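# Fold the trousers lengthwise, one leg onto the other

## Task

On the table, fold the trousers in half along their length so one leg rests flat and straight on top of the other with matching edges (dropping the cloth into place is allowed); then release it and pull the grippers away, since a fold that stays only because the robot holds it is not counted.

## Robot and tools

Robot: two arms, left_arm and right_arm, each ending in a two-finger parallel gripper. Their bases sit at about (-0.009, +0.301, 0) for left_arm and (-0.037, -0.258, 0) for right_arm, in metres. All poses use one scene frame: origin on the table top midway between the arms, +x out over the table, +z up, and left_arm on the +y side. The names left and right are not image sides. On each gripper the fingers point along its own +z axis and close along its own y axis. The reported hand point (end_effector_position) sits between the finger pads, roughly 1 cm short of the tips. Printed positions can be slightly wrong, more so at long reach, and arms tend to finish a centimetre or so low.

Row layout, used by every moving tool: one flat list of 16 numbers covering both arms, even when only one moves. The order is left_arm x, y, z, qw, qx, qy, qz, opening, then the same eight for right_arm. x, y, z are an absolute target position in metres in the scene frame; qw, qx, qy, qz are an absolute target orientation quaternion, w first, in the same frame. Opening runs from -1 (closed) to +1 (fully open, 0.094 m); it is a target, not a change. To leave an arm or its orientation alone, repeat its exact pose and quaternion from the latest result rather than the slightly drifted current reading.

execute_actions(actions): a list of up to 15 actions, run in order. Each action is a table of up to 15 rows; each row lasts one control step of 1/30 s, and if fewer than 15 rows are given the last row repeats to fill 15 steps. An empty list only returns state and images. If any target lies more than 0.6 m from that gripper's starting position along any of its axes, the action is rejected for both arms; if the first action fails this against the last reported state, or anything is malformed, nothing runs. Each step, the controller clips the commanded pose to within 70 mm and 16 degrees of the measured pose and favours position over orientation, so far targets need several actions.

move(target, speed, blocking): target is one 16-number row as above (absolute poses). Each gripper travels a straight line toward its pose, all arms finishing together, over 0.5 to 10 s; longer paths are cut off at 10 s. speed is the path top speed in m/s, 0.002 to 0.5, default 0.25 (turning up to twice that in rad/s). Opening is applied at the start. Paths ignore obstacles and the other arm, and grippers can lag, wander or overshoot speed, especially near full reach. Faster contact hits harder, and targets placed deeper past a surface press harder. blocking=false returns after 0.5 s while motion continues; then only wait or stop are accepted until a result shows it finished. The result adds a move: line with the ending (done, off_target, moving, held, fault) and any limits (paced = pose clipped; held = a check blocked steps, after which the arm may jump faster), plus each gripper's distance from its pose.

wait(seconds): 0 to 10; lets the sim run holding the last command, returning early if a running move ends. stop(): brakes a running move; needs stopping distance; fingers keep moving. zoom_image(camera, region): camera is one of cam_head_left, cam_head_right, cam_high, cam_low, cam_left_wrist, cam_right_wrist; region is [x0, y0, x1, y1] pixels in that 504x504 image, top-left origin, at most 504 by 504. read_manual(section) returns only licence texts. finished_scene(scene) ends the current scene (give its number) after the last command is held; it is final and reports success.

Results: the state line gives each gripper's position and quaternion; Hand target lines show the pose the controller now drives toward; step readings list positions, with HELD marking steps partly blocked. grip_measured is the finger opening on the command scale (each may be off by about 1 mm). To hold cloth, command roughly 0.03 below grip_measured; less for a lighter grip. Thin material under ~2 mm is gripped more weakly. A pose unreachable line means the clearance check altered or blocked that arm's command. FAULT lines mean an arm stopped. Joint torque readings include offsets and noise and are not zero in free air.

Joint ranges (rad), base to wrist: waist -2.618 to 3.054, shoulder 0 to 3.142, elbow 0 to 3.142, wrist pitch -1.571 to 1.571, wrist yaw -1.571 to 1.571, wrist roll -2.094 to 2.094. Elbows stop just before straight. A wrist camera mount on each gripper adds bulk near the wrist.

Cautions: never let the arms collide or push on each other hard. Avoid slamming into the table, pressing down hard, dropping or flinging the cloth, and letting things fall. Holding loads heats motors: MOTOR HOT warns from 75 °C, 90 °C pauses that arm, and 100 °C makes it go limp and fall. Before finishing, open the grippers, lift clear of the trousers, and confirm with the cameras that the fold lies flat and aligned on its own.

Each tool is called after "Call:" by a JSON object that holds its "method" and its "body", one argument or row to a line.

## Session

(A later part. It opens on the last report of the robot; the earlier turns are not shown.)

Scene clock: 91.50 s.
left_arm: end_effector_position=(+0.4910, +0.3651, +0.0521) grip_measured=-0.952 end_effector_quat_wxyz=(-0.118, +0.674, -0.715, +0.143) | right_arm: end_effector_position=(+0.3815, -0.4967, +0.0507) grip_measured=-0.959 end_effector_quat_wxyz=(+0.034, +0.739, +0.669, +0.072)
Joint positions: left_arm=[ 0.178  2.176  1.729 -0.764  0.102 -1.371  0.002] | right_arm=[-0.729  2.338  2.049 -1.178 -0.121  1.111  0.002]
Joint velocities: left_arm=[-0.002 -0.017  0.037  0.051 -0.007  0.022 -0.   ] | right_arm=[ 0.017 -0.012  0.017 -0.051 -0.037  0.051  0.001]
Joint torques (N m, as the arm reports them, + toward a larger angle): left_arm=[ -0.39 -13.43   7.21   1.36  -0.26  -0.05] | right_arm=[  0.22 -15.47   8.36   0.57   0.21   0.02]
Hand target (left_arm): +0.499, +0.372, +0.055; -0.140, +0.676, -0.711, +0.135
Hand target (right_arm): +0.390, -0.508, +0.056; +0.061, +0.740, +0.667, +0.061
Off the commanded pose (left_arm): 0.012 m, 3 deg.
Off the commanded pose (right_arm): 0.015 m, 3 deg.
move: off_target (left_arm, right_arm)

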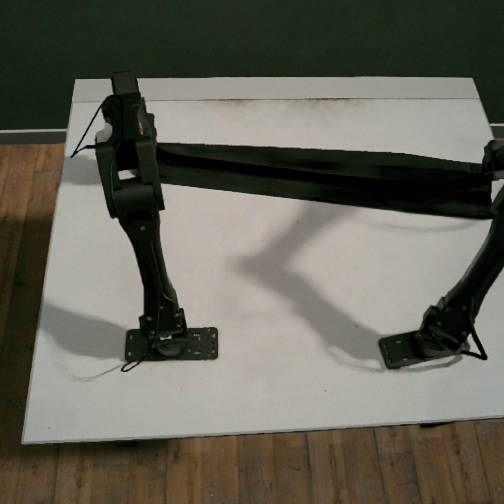

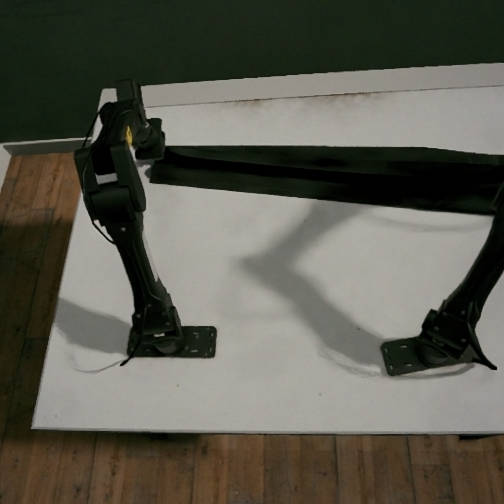

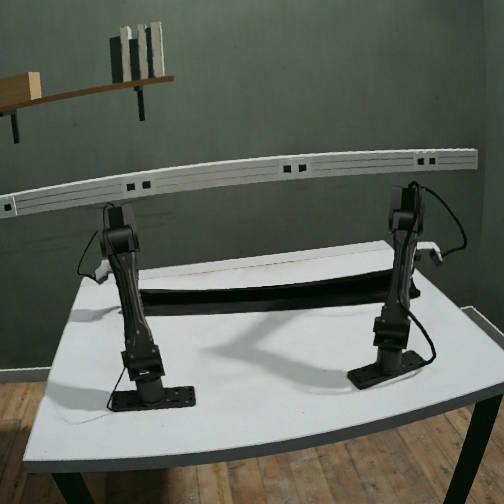

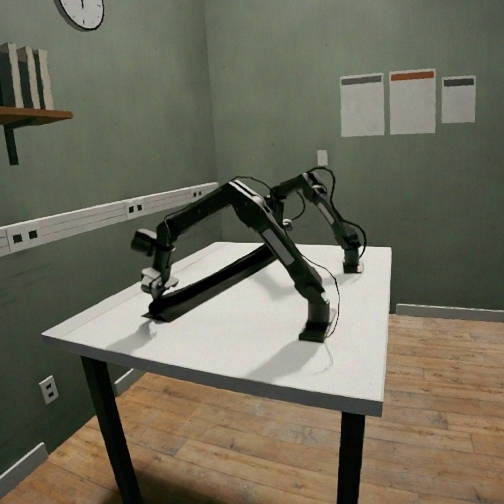

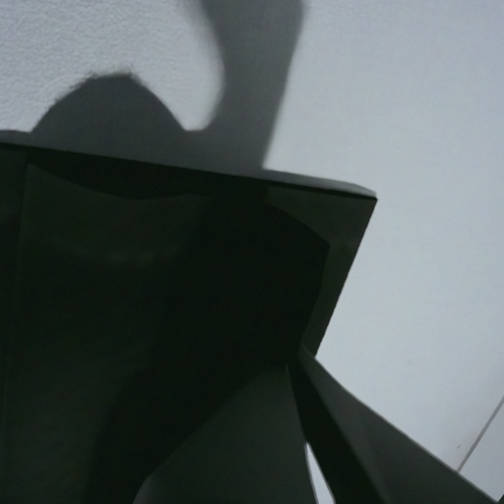

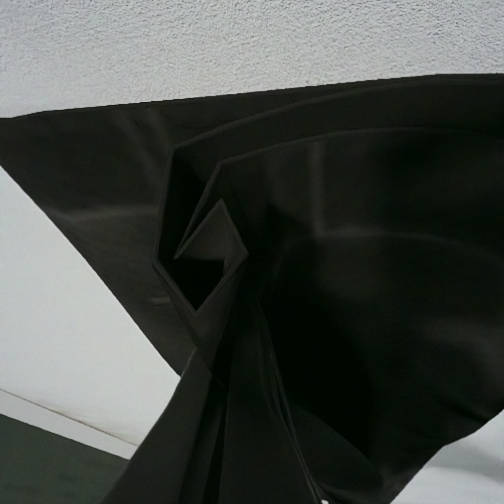

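Call:
{"method": "move", "body": {
  "target": [0.50,0.375,0.04,0.14,-0.675,0.71,-0.135,-1, 0.412,-0.508,0.04,0.08,0.74,0.665,0.08,-1],
  "speed": 0.05
}}

Call:
{"method": "move", "body": {
  "target": [0.55,0.37,0.045,0.17,-0.67,0.705,-0.16,-0.6, 0.465,-0.51,0.045,0.13,0.73,0.66,0.14,-0.6],
  "speed": 0.05
}}

Call:
{"method": "move", "body": {
  "target": [0.45,0.42,0.15,0.17,-0.67,0.705,-0.16,-0.6, 0.38,-0.54,0.15,0.13,0.73,0.66,0.14,-0.6],
  "speed": 0.2
}}

Scene clock: 102.67 s.
left_arm: end_effector_position=(+0.5008, +0.3658, +0.0484) grip_measured=-0.952 end_effector_quat_wxyz=(-0.129, +0.672, -0.713, +0.153) | right_arm: end_effector_position=(+0.4018, -0.4983, +0.0372) grip_measured=-0.959 end_effector_quat_wxyz=(+0.055, +0.740, +0.665, +0.086)
Joint positions: left_arm=[ 0.178  2.193  1.73  -0.717  0.107 -1.371  0.002] | right_arm=[-0.715  2.373  2.05  -1.093 -0.134  1.137  0.002]
Joint velocities: left_arm=[-0.007  0.002 -0.012  0.022 -0.022 -0.051 -0.001] | right_arm=[-0.012  0.002  0.007  0.022 -0.066 -0.022  0.   ]
Joint torques (N m, as the arm reports them, + toward a larger angle): left_arm=[  0.32 -13.54   5.05   1.42  -0.26   0.01] | right_arm=[  0.23 -15.62   8.01   0.7    0.12   0.  ]
Hand target (left_arm): +0.500, +0.375, +0.040; -0.140, +0.676, -0.711, +0.135
Hand target (right_arm): +0.411, -0.508, +0.040; +0.080, +0.740, +0.663, +0.080
Off the commanded pose (left_arm): 0.012 m, 2 deg.
Off the commanded pose (right_arm): 0.014 m, 3 deg.
move: off_target (left_arm, right_arm)

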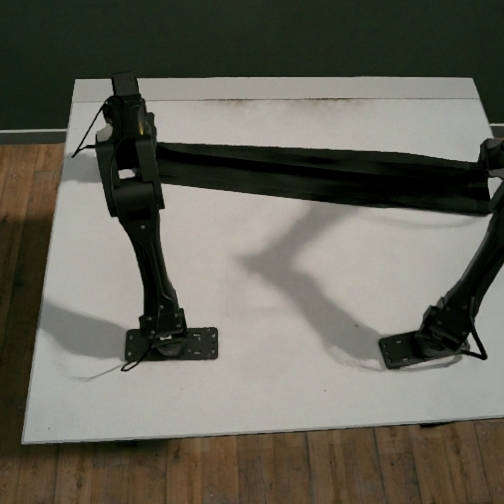

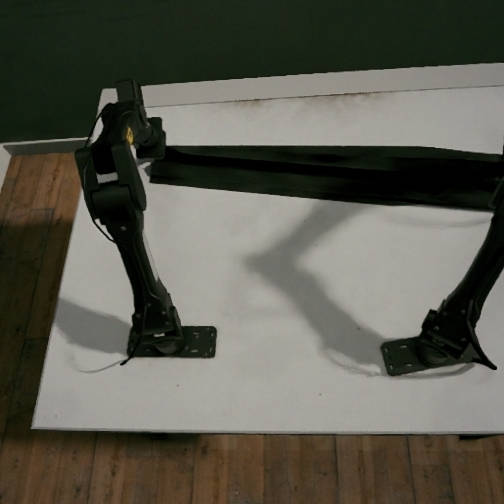

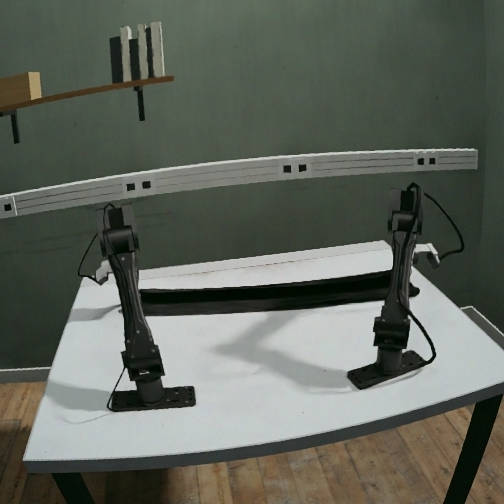

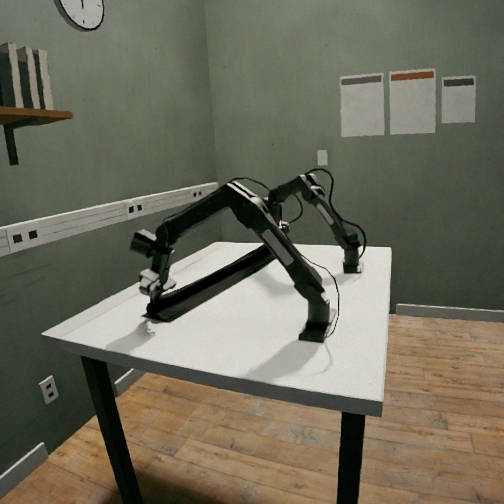

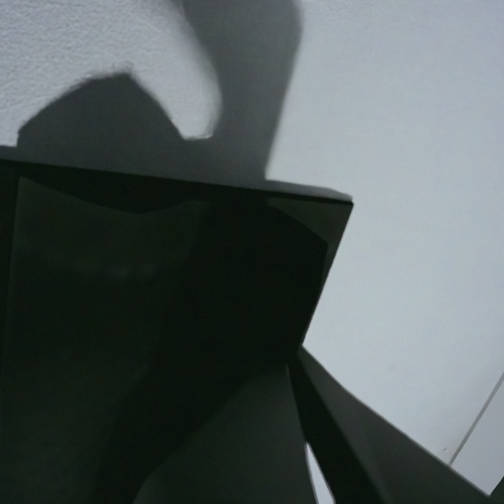

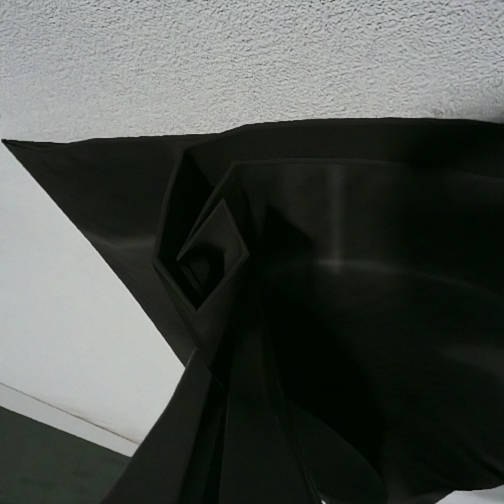

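Scene clock: 104.87 s.
left_arm: end_effector_position=(+0.5462, +0.3719, +0.0465) grip_measured=-0.603 end_effector_quat_wxyz=(-0.165, +0.671, -0.704, +0.165) | right_arm: end_effector_position=(+0.4539, -0.5102, +0.0410) grip_measured=-0.602 end_effector_quat_wxyz=(+0.115, +0.734, +0.656, +0.135)
Joint positions: left_arm=[ 0.167  2.323  1.911 -0.695  0.079 -1.391  0.019] | right_arm=[-0.7    2.457  2.176 -0.984 -0.186  1.176  0.019]
Joint velocities: left_arm=[-0.012  0.007 -0.007  0.051 -0.007  0.037  0.   ] | right_arm=[ 0.012 -0.002  0.012 -0.007 -0.037 -0.007  0.   ]
Joint torques (N m, as the arm reports them, + toward a larger angle): left_arm=[ -1.1  -14.52   7.29   1.4   -0.09  -0.03] | right_arm=[  0.7  -16.46   8.58   0.69  -0.05   0.01]
Hand target (left_arm): +0.550, +0.370, +0.045; -0.170, +0.670, -0.705, +0.160
Hand target (right_arm): +0.465, -0.510, +0.045; +0.130, +0.729, +0.657, +0.140
Off the commanded pose (left_arm): 0.005 m, 1 deg.
Off the commanded pose (right_arm): 0.012 m, 2 deg.
move: off_target (right_arm)

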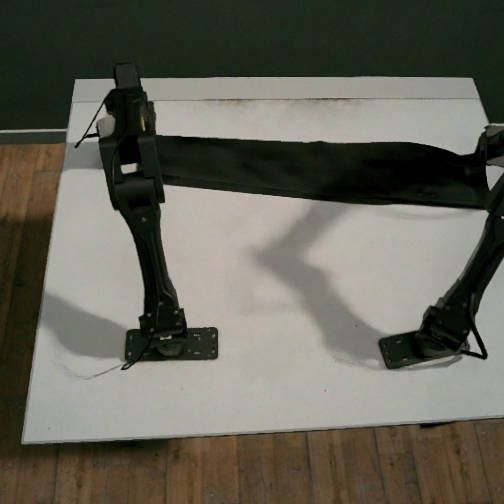

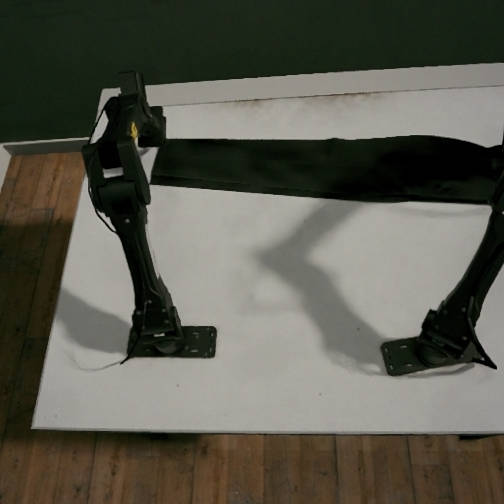

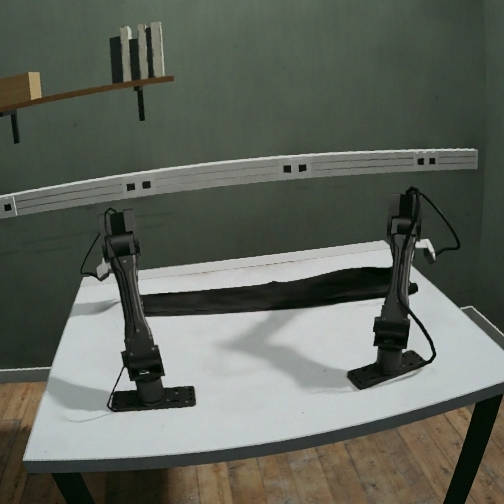

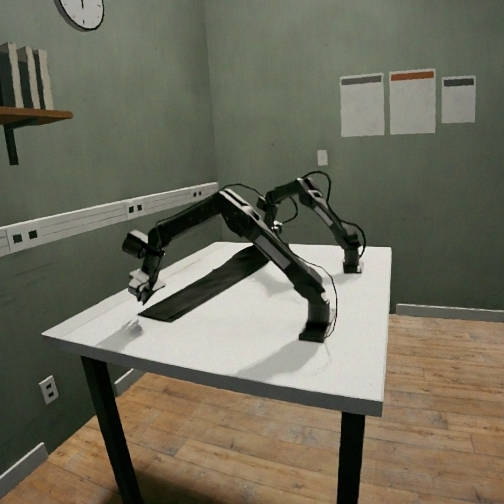

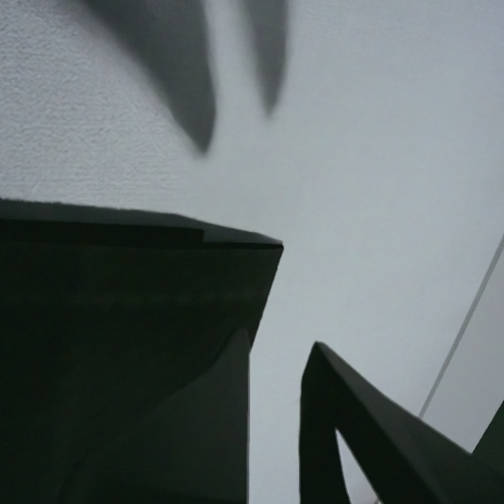

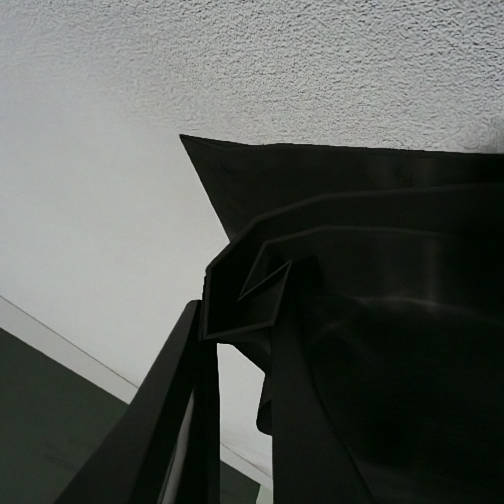

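Scene clock: 106.27 s.
left_arm: end_effector_position=(+0.4613, +0.4222, +0.1584) grip_measured=-0.603 end_effector_quat_wxyz=(-0.189, +0.669, -0.699, +0.169) | right_arm: end_effector_position=(+0.3808, -0.5379, +0.1345) grip_measured=-0.602 end_effector_quat_wxyz=(+0.115, +0.734, +0.655, +0.138)
Joint positions: left_arm=[ 0.312  1.942  1.745 -0.876  0.126 -1.263  0.019] | right_arm=[-0.838  2.246  2.182 -1.227 -0.232  1.044  0.019]
Joint velocities: left_arm=[ 0.002  0.022 -0.007  0.037  0.022 -0.081 -0.001] | right_arm=[-0.012  0.017 -0.022  0.037  0.037  0.051 -0.   ]
Joint torques (N m, as the arm reports them, + toward a larger angle): left_arm=[  0.47 -12.5    4.77   1.18   0.16   0.07] | right_arm=[ -0.49 -16.73   8.43   0.56  -0.17  -0.18]
Hand target (left_arm): +0.451, +0.420, +0.150; -0.169, +0.670, -0.704, +0.162
Hand target (right_arm): +0.380, -0.540, +0.150; +0.129, +0.728, +0.658, +0.139
Off the commanded pose (left_arm): 0.014 m, 2 deg.
Off the commanded pose (right_arm): 0.016 m, 2 deg.
move: off_target (left_arm, right_arm)

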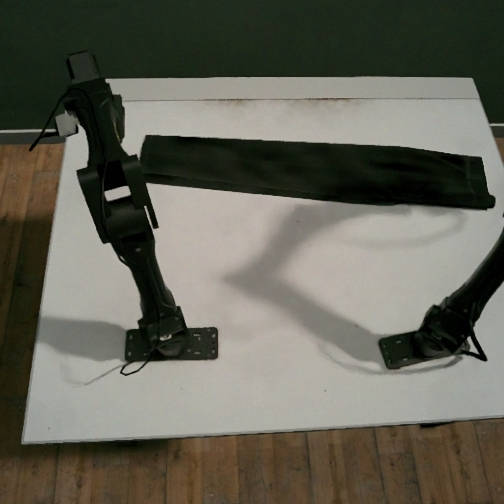

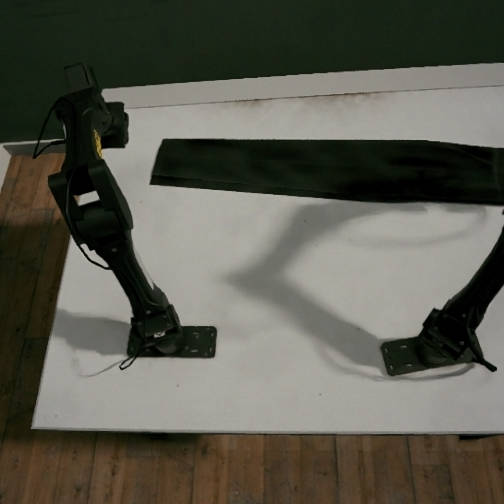

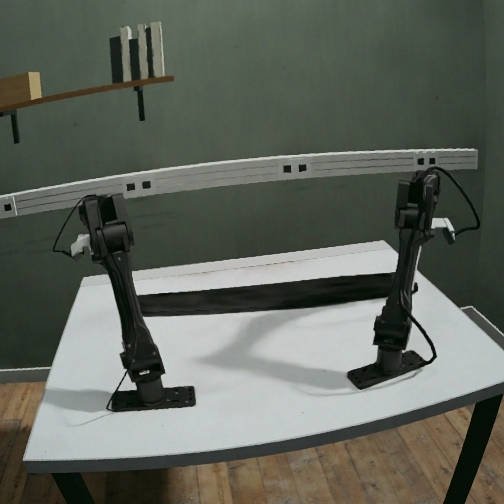

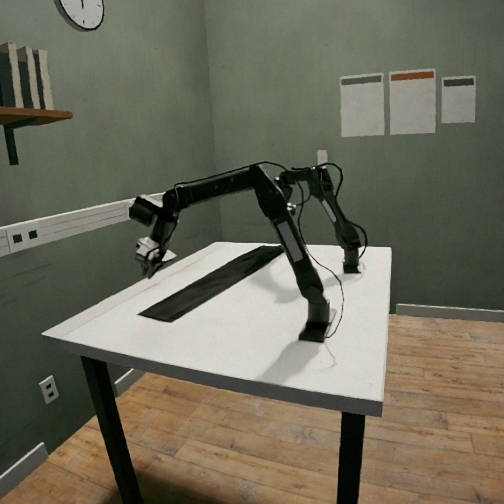

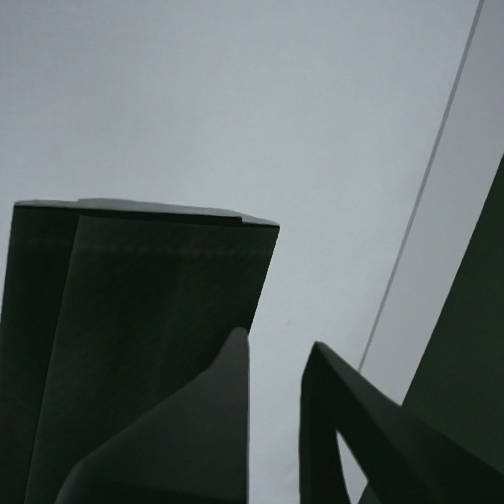

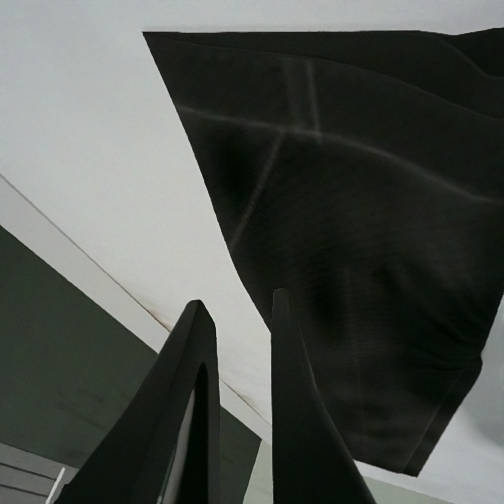

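Call:
{"method": "zoom_image", "body": {
  "camera": "cam_head_left",
  "region": [300,120,504,230]
}}

Call:
{"method": "zoom_image", "body": {
  "camera": "cam_head_right",
  "region": [130,120,400,220]
}}

Region (300, 120, 504, 230) of cam_head_left's 504x504 image, scaled by 2.471, with more detail than that image has; it fills the top 272 rows of this view, and the rest is white.

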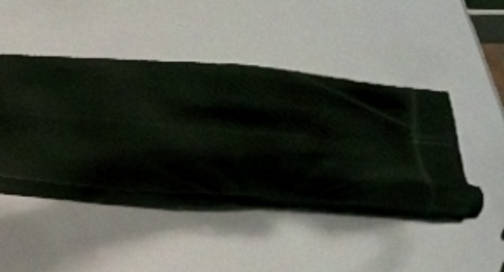

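Region (130, 120, 400, 220) of cam_head_right's 504x504 image, scaled by 1.867, with more detail than that image has; it fills the top 187 rows of this view, and the rest is white.

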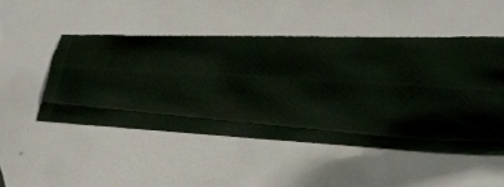

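Call:
{"method": "move", "body": {
  "target": [0.585,0.33,0.03,0.2,-0.66,0.70,-0.19,-1, 0.375,0.06,0.035,0.204,-0.318,0.922,0.07,-1],
  "speed": 0.25
}}

Scene clock: 135.60 s.
left_arm: end_effector_position=(+0.5797, +0.3324, +0.0311) grip_measured=-0.977 end_effector_quat_wxyz=(-0.196, +0.659, -0.700, +0.192) | right_arm: end_effector_position=(+0.3747, +0.0569, +0.0316) grip_measured=-0.990 end_effector_quat_wxyz=(+0.206, -0.313, +0.925, +0.072)
Joint positions: left_arm=[ 0.082  2.393  1.929 -0.553  0.046 -1.459  0.001] | right_arm=[ 0.486  2.187  1.633 -0.578 -0.006 -0.001  0.   ]
Joint velocities: left_arm=[ 0.007 -0.007 -0.017  0.007  0.007 -0.022  0.   ] | right_arm=[-0.012 -0.012 -0.002 -0.095 -0.051  0.007  0.   ]
Joint torques (N m, as the arm reports them, + toward a larger angle): left_arm=[ -0.96 -15.37   7.39   1.53  -0.11  -0.04] | right_arm=[  0.31 -14.38   8.44   0.81   0.11  -0.06]
Hand target (left_arm): +0.584, +0.331, +0.030; -0.202, +0.659, -0.700, +0.188
Hand target (right_arm): +0.379, +0.060, +0.036; +0.212, -0.318, +0.922, +0.068
Off the commanded pose (left_arm): 0.006 m, 1 deg.
Off the commanded pose (right_arm): 0.005 m, 1 deg.
move: done

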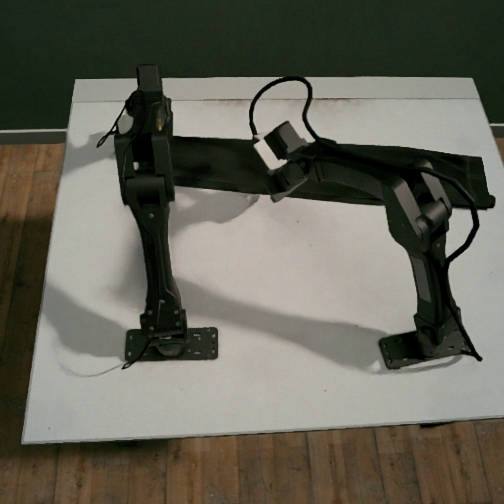

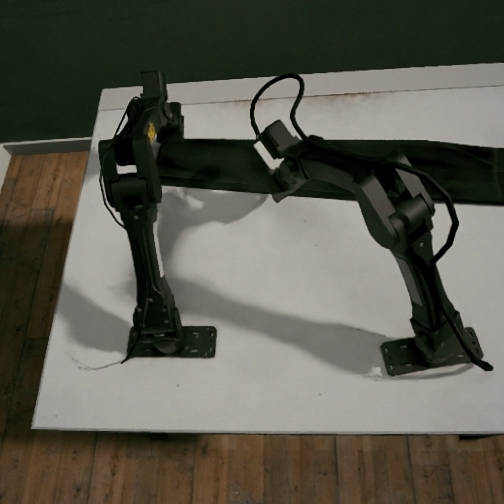

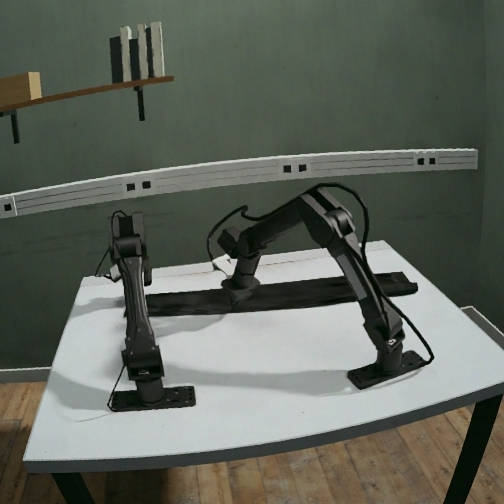

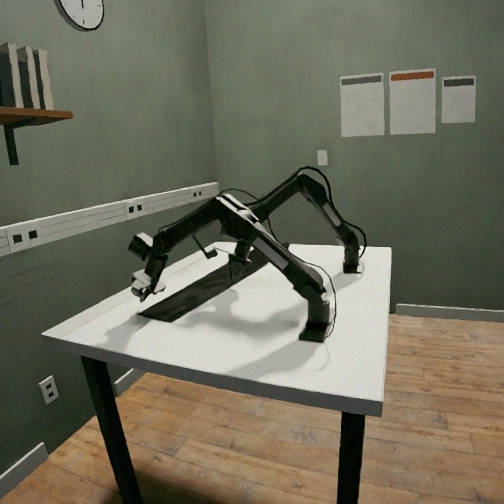

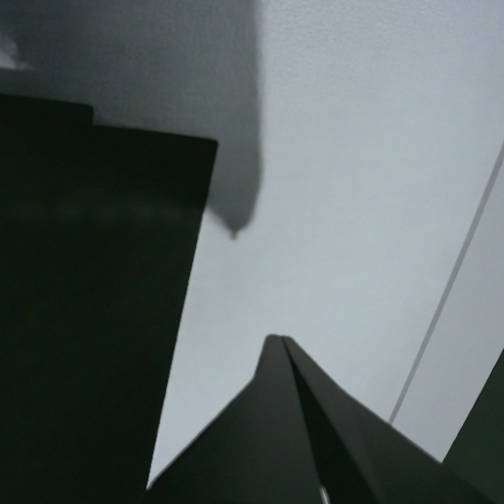

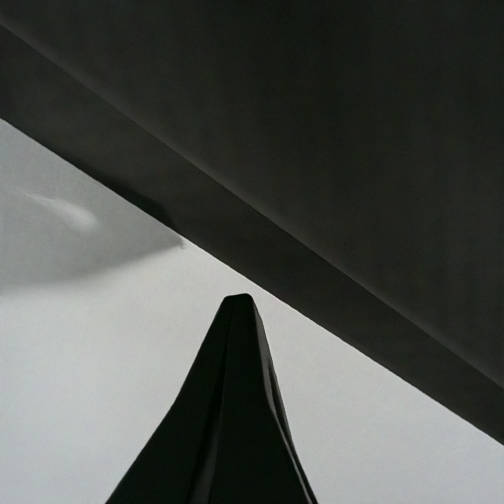

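Call:
{"method": "execute_actions", "body": {
  "actions": []
}}

Scene clock: 158.50 s.
left_arm: end_effector_position=(+0.5797, +0.3324, +0.0311) grip_measured=-0.977 end_effector_quat_wxyz=(-0.196, +0.659, -0.700, +0.192) | right_arm: end_effector_position=(+0.3743, +0.0564, +0.0313) grip_measured=-0.990 end_effector_quat_wxyz=(+0.205, -0.314, +0.925, +0.071)
Joint positions: left_arm=[ 0.082  2.393  1.929 -0.553  0.046 -1.459  0.001] | right_arm=[ 0.486  2.187  1.633 -0.581 -0.005 -0.003  0.   ]
Joint velocities: left_arm=[-0.012 -0.007 -0.007  0.022 -0.022  0.051 -0.001] | right_arm=[-0.002 -0.012  0.007  0.007 -0.022 -0.066  0.   ]
Joint torques (N m, as the arm reports them, + toward a larger angle): left_arm=[ -0.96 -15.35   7.38   1.53  -0.11  -0.04] | right_arm=[  0.08 -14.25   8.49   0.79   0.09  -0.09]
Hand target (left_arm): +0.584, +0.331, +0.030; -0.202, +0.659, -0.700, +0.188
Hand target (right_arm): +0.379, +0.060, +0.036; +0.212, -0.318, +0.922, +0.067
Off the commanded pose (left_arm): 0.006 m, 1 deg.
Off the commanded pose (right_arm): 0.005 m, 1 deg.

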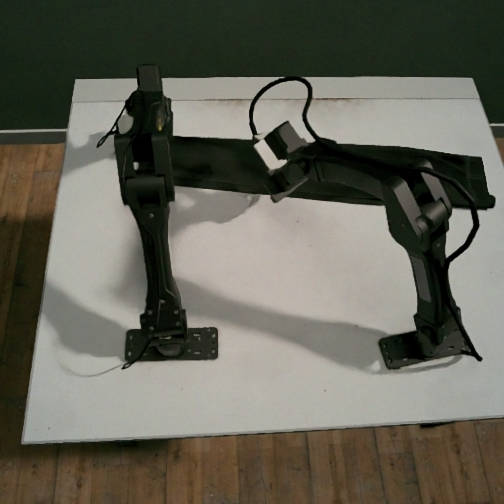

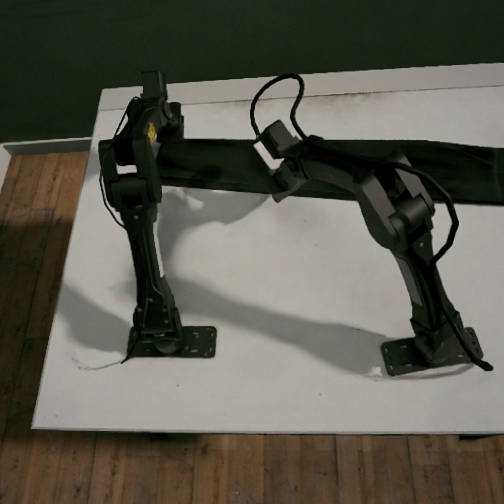

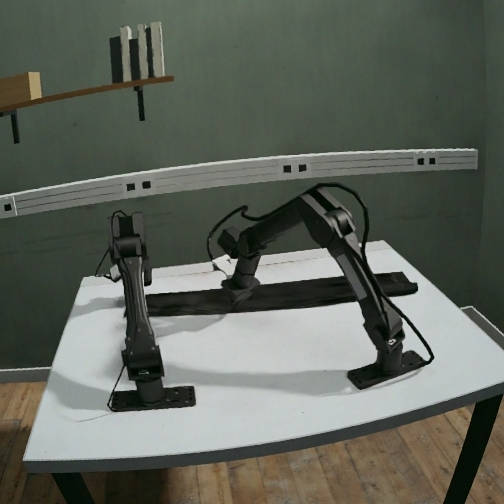

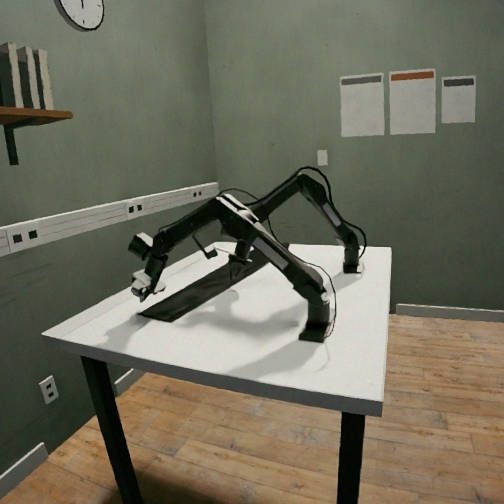

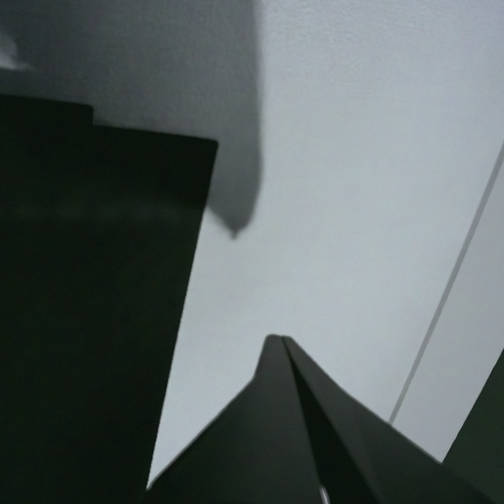

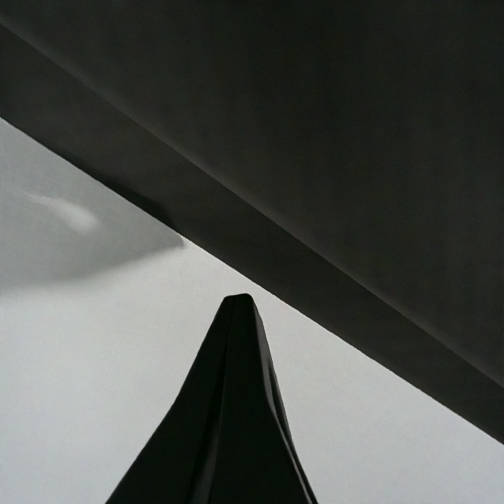

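Call:
{"method": "move", "body": {
  "target": [0.585,0.33,0.002, 0.2,-0.66,0.70,-0.19,-1,  0.375,0.06,0.002, 0.204,-0.318,0.922,0.07,-1],
  "speed": 0.03
}}

Scene clock: 163.17 s.
left_arm: end_effector_position=(+0.5884, +0.3329, +0.0138) grip_measured=-0.977 end_effector_quat_wxyz=(-0.205, +0.657, -0.697, +0.200) | right_arm: end_effector_position=(+0.3783, +0.0594, +0.0147) grip_measured=-0.990 end_effector_quat_wxyz=(+0.210, -0.313, +0.923, +0.073)
Joint positions: left_arm=[ 0.082  2.432  1.914 -0.475  0.046 -1.461  0.001] | right_arm=[ 0.486  2.219  1.613 -0.517 -0.005 -0.003  0.   ]
Joint velocities: left_arm=[-0.002  0.002 -0.002 -0.022  0.051 -0.066  0.   ] | right_arm=[-0.002 -0.012  0.002  0.022 -0.007  0.022 -0.002]
Joint torques (N m, as the arm reports them, + toward a larger angle): left_arm=[ -0.9  -15.68   5.19   1.57  -0.07  -0.04] | right_arm=[  0.39 -13.86   5.01   1.04  -0.01   0.  ]
Hand target (left_arm): +0.585, +0.330, +0.002; -0.200, +0.659, -0.700, +0.190
Hand target (right_arm): +0.375, +0.060, +0.002; +0.204, -0.318, +0.923, +0.070
Off the commanded pose (left_arm): 0.013 m, 1 deg.
Off the commanded pose (right_arm): 0.013 m, 1 deg.
move: off_target (left_arm, right_arm)

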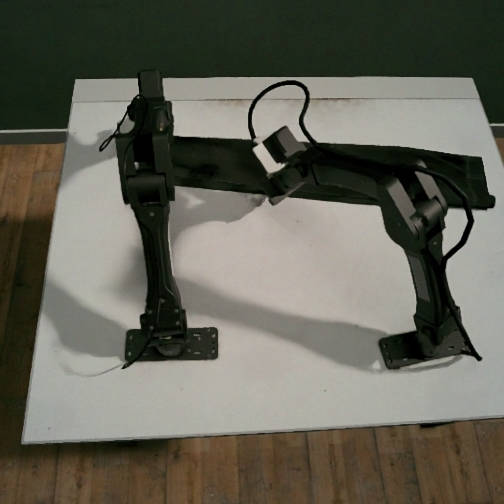

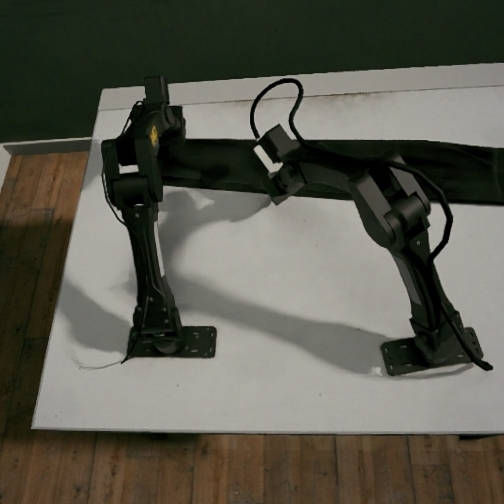

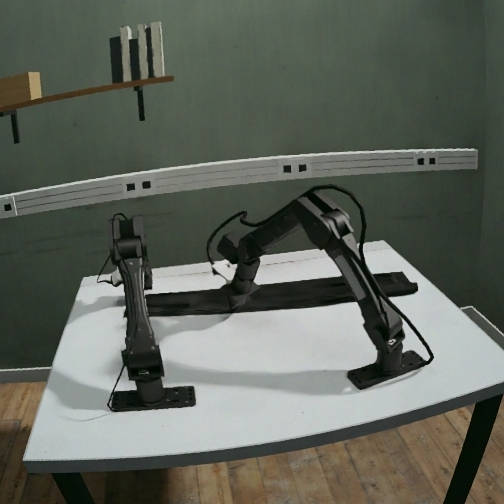

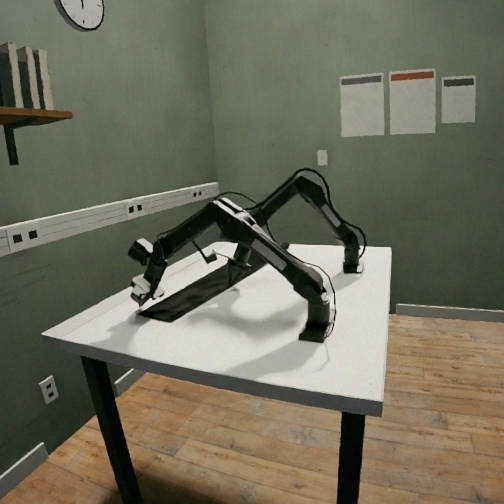

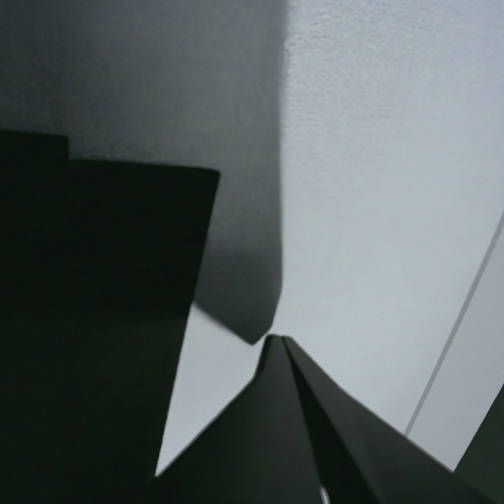

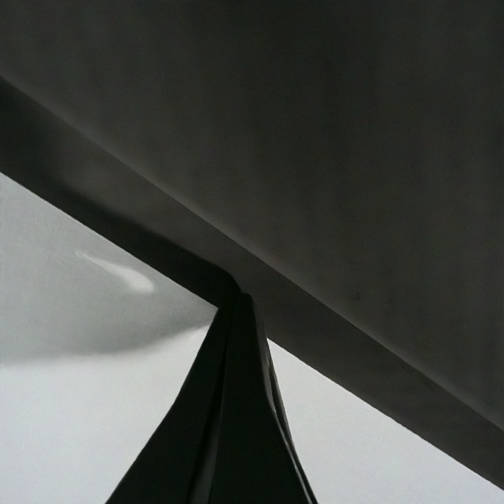

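Right is at the edge. Push left.

Call:
{"method": "move", "body": {
  "target": [0.55,0.33,-0.004, 0.2,-0.66,0.70,-0.19,-1,  0.372,0.058,-0.004, 0.204,-0.318,0.922,0.07,-1],
  "speed": 0.02
}}

Scene clock: 173.63 s.
left_arm: end_effector_position=(+0.5630, +0.3313, +0.0088) grip_measured=-0.977 end_effector_quat_wxyz=(-0.216, +0.654, -0.694, +0.210) | right_arm: end_effector_position=(+0.3816, +0.0619, +0.0130) grip_measured=-0.990 end_effector_quat_wxyz=(+0.222, -0.312, +0.920, +0.077)
Joint positions: left_arm=[ 0.082  2.318  1.669 -0.312  0.046 -1.461  0.001] | right_arm=[ 0.486  2.219  1.593 -0.47  -0.005 -0.003  0.   ]
Joint velocities: left_arm=[-0.017 -0.022 -0.007 -0.007  0.051 -0.037 -0.001] | right_arm=[ 0.002  0.007 -0.002  0.037  0.037 -0.066 -0.   ]
Joint torques (N m, as the arm reports them, + toward a larger angle): left_arm=[ -0.43 -15.76   4.13   1.31  -0.05   0.  ] | right_arm=[  0.47 -14.18   4.13   0.95   0.04  -0.07]
Hand target (left_arm): +0.550, +0.330, -0.004; -0.200, +0.659, -0.700, +0.190
Hand target (right_arm): +0.372, +0.058, -0.003; +0.204, -0.318, +0.923, +0.070
Off the commanded pose (left_arm): 0.018 m, 3 deg.
Off the commanded pose (right_arm): 0.020 m, 2 deg.
move: off_target (left_arm, right_arm)

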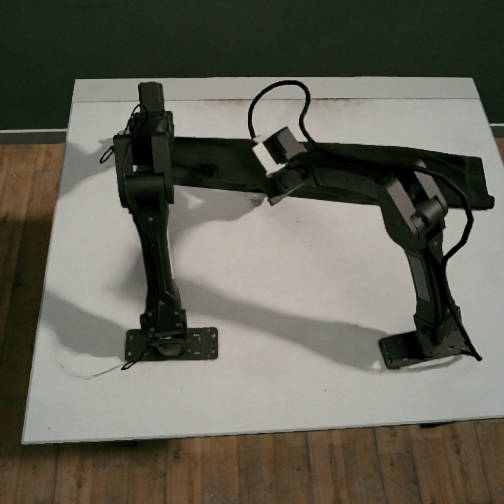

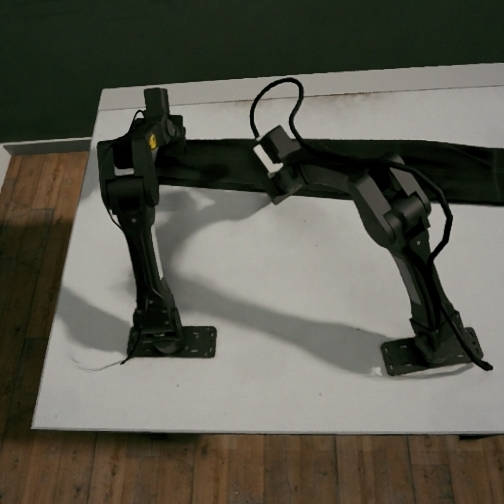

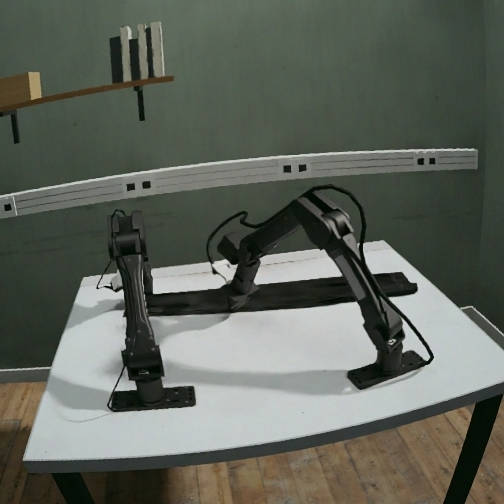

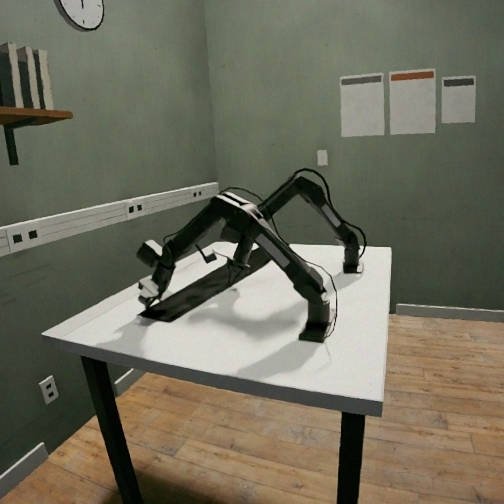

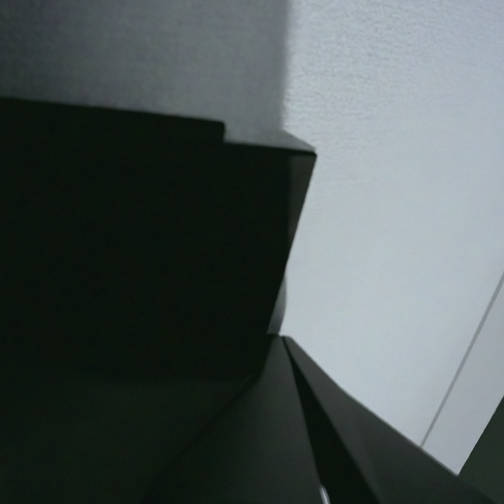

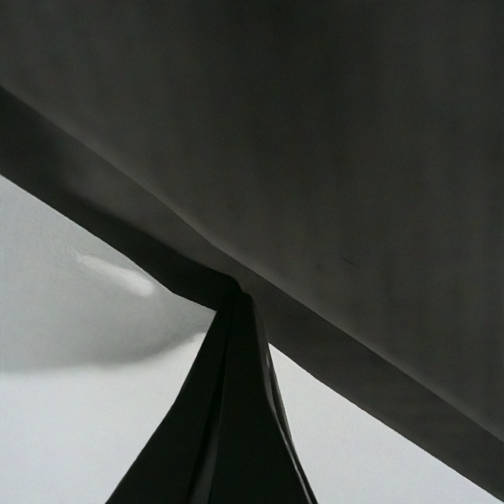

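Working; about 1.5 cm more.

Call:
{"method": "move", "body": {
  "target": [0.533,0.33,-0.004, 0.2,-0.66,0.70,-0.19,-1,  0.372,0.058,-0.004, 0.204,-0.318,0.922,0.07,-1],
  "speed": 0.02
}}

Scene clock: 179.77 s.
left_arm: end_effector_position=(+0.5467, +0.3302, +0.0085) grip_measured=-0.977 end_effector_quat_wxyz=(-0.216, +0.654, -0.694, +0.210) | right_arm: end_effector_position=(+0.3816, +0.0619, +0.0130) grip_measured=-0.990 end_effector_quat_wxyz=(+0.222, -0.312, +0.920, +0.077)
Joint positions: left_arm=[ 0.082  2.259  1.565 -0.265  0.046 -1.461  0.001] | right_arm=[ 0.486  2.219  1.593 -0.469 -0.005 -0.003  0.   ]
Joint velocities: left_arm=[-0.007  0.007 -0.017  0.022 -0.051 -0.037 -0.001] | right_arm=[ 0.002 -0.032  0.007 -0.051 -0.037  0.037 -0.001]
Joint torques (N m, as the arm reports them, + toward a larger angle): left_arm=[ -0.19 -15.22   4.05   1.31  -0.03   0.01] | right_arm=[  0.43 -14.22   4.53   0.96  -0.01  -0.11]
Hand target (left_arm): +0.533, +0.330, -0.003; -0.200, +0.659, -0.700, +0.190
Hand target (right_arm): +0.372, +0.058, -0.004; +0.204, -0.319, +0.923, +0.070
Off the commanded pose (left_arm): 0.019 m, 3 deg.
Off the commanded pose (right_arm): 0.020 m, 2 deg.
move: off_target (left_arm, right_arm)

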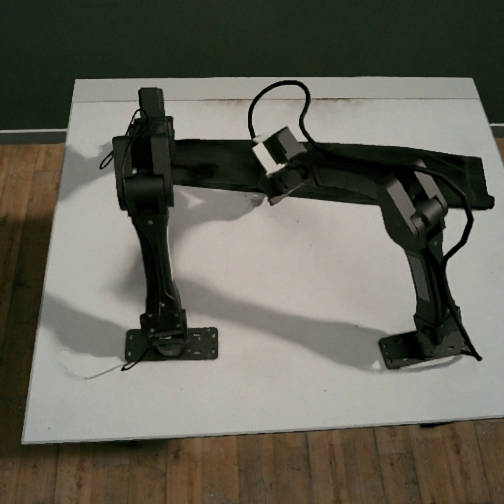

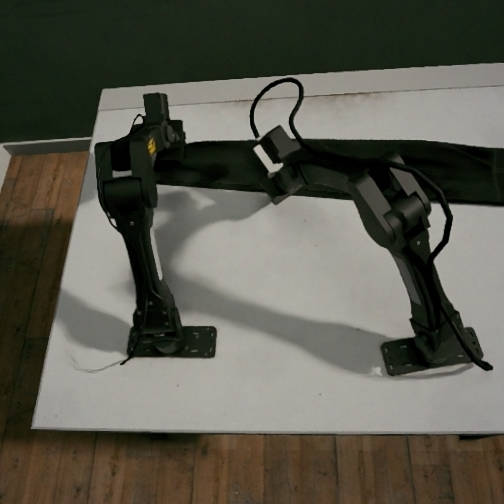

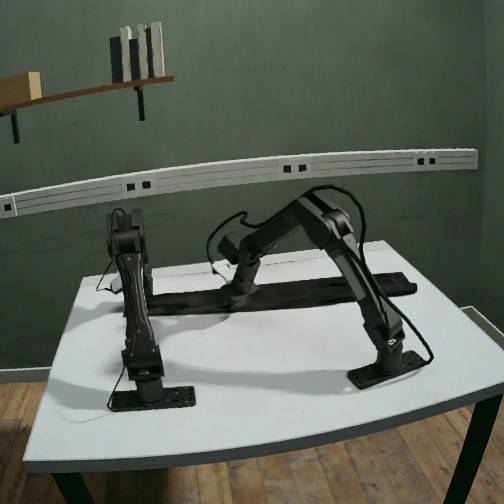

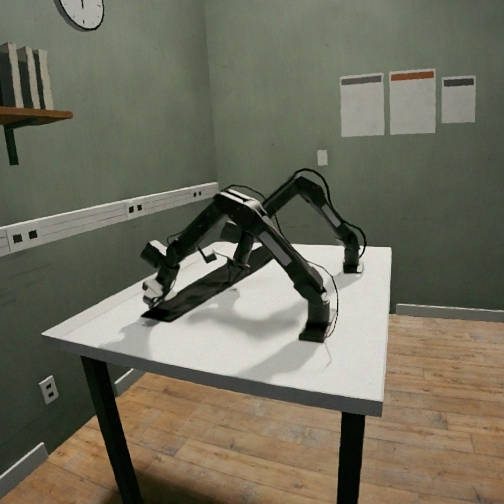

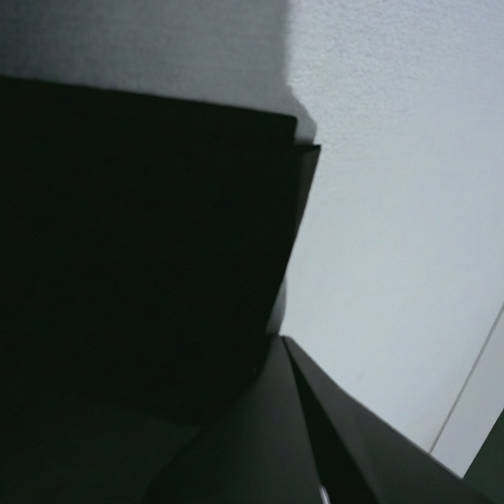

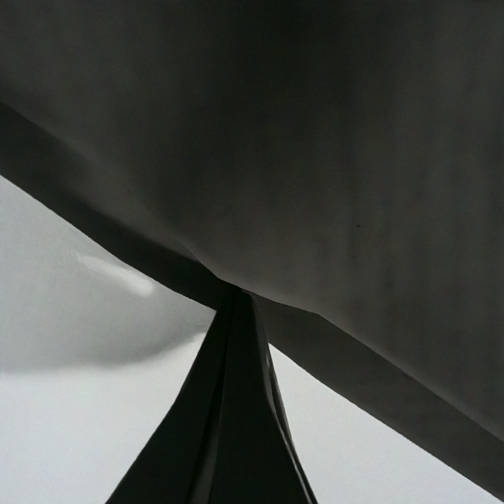

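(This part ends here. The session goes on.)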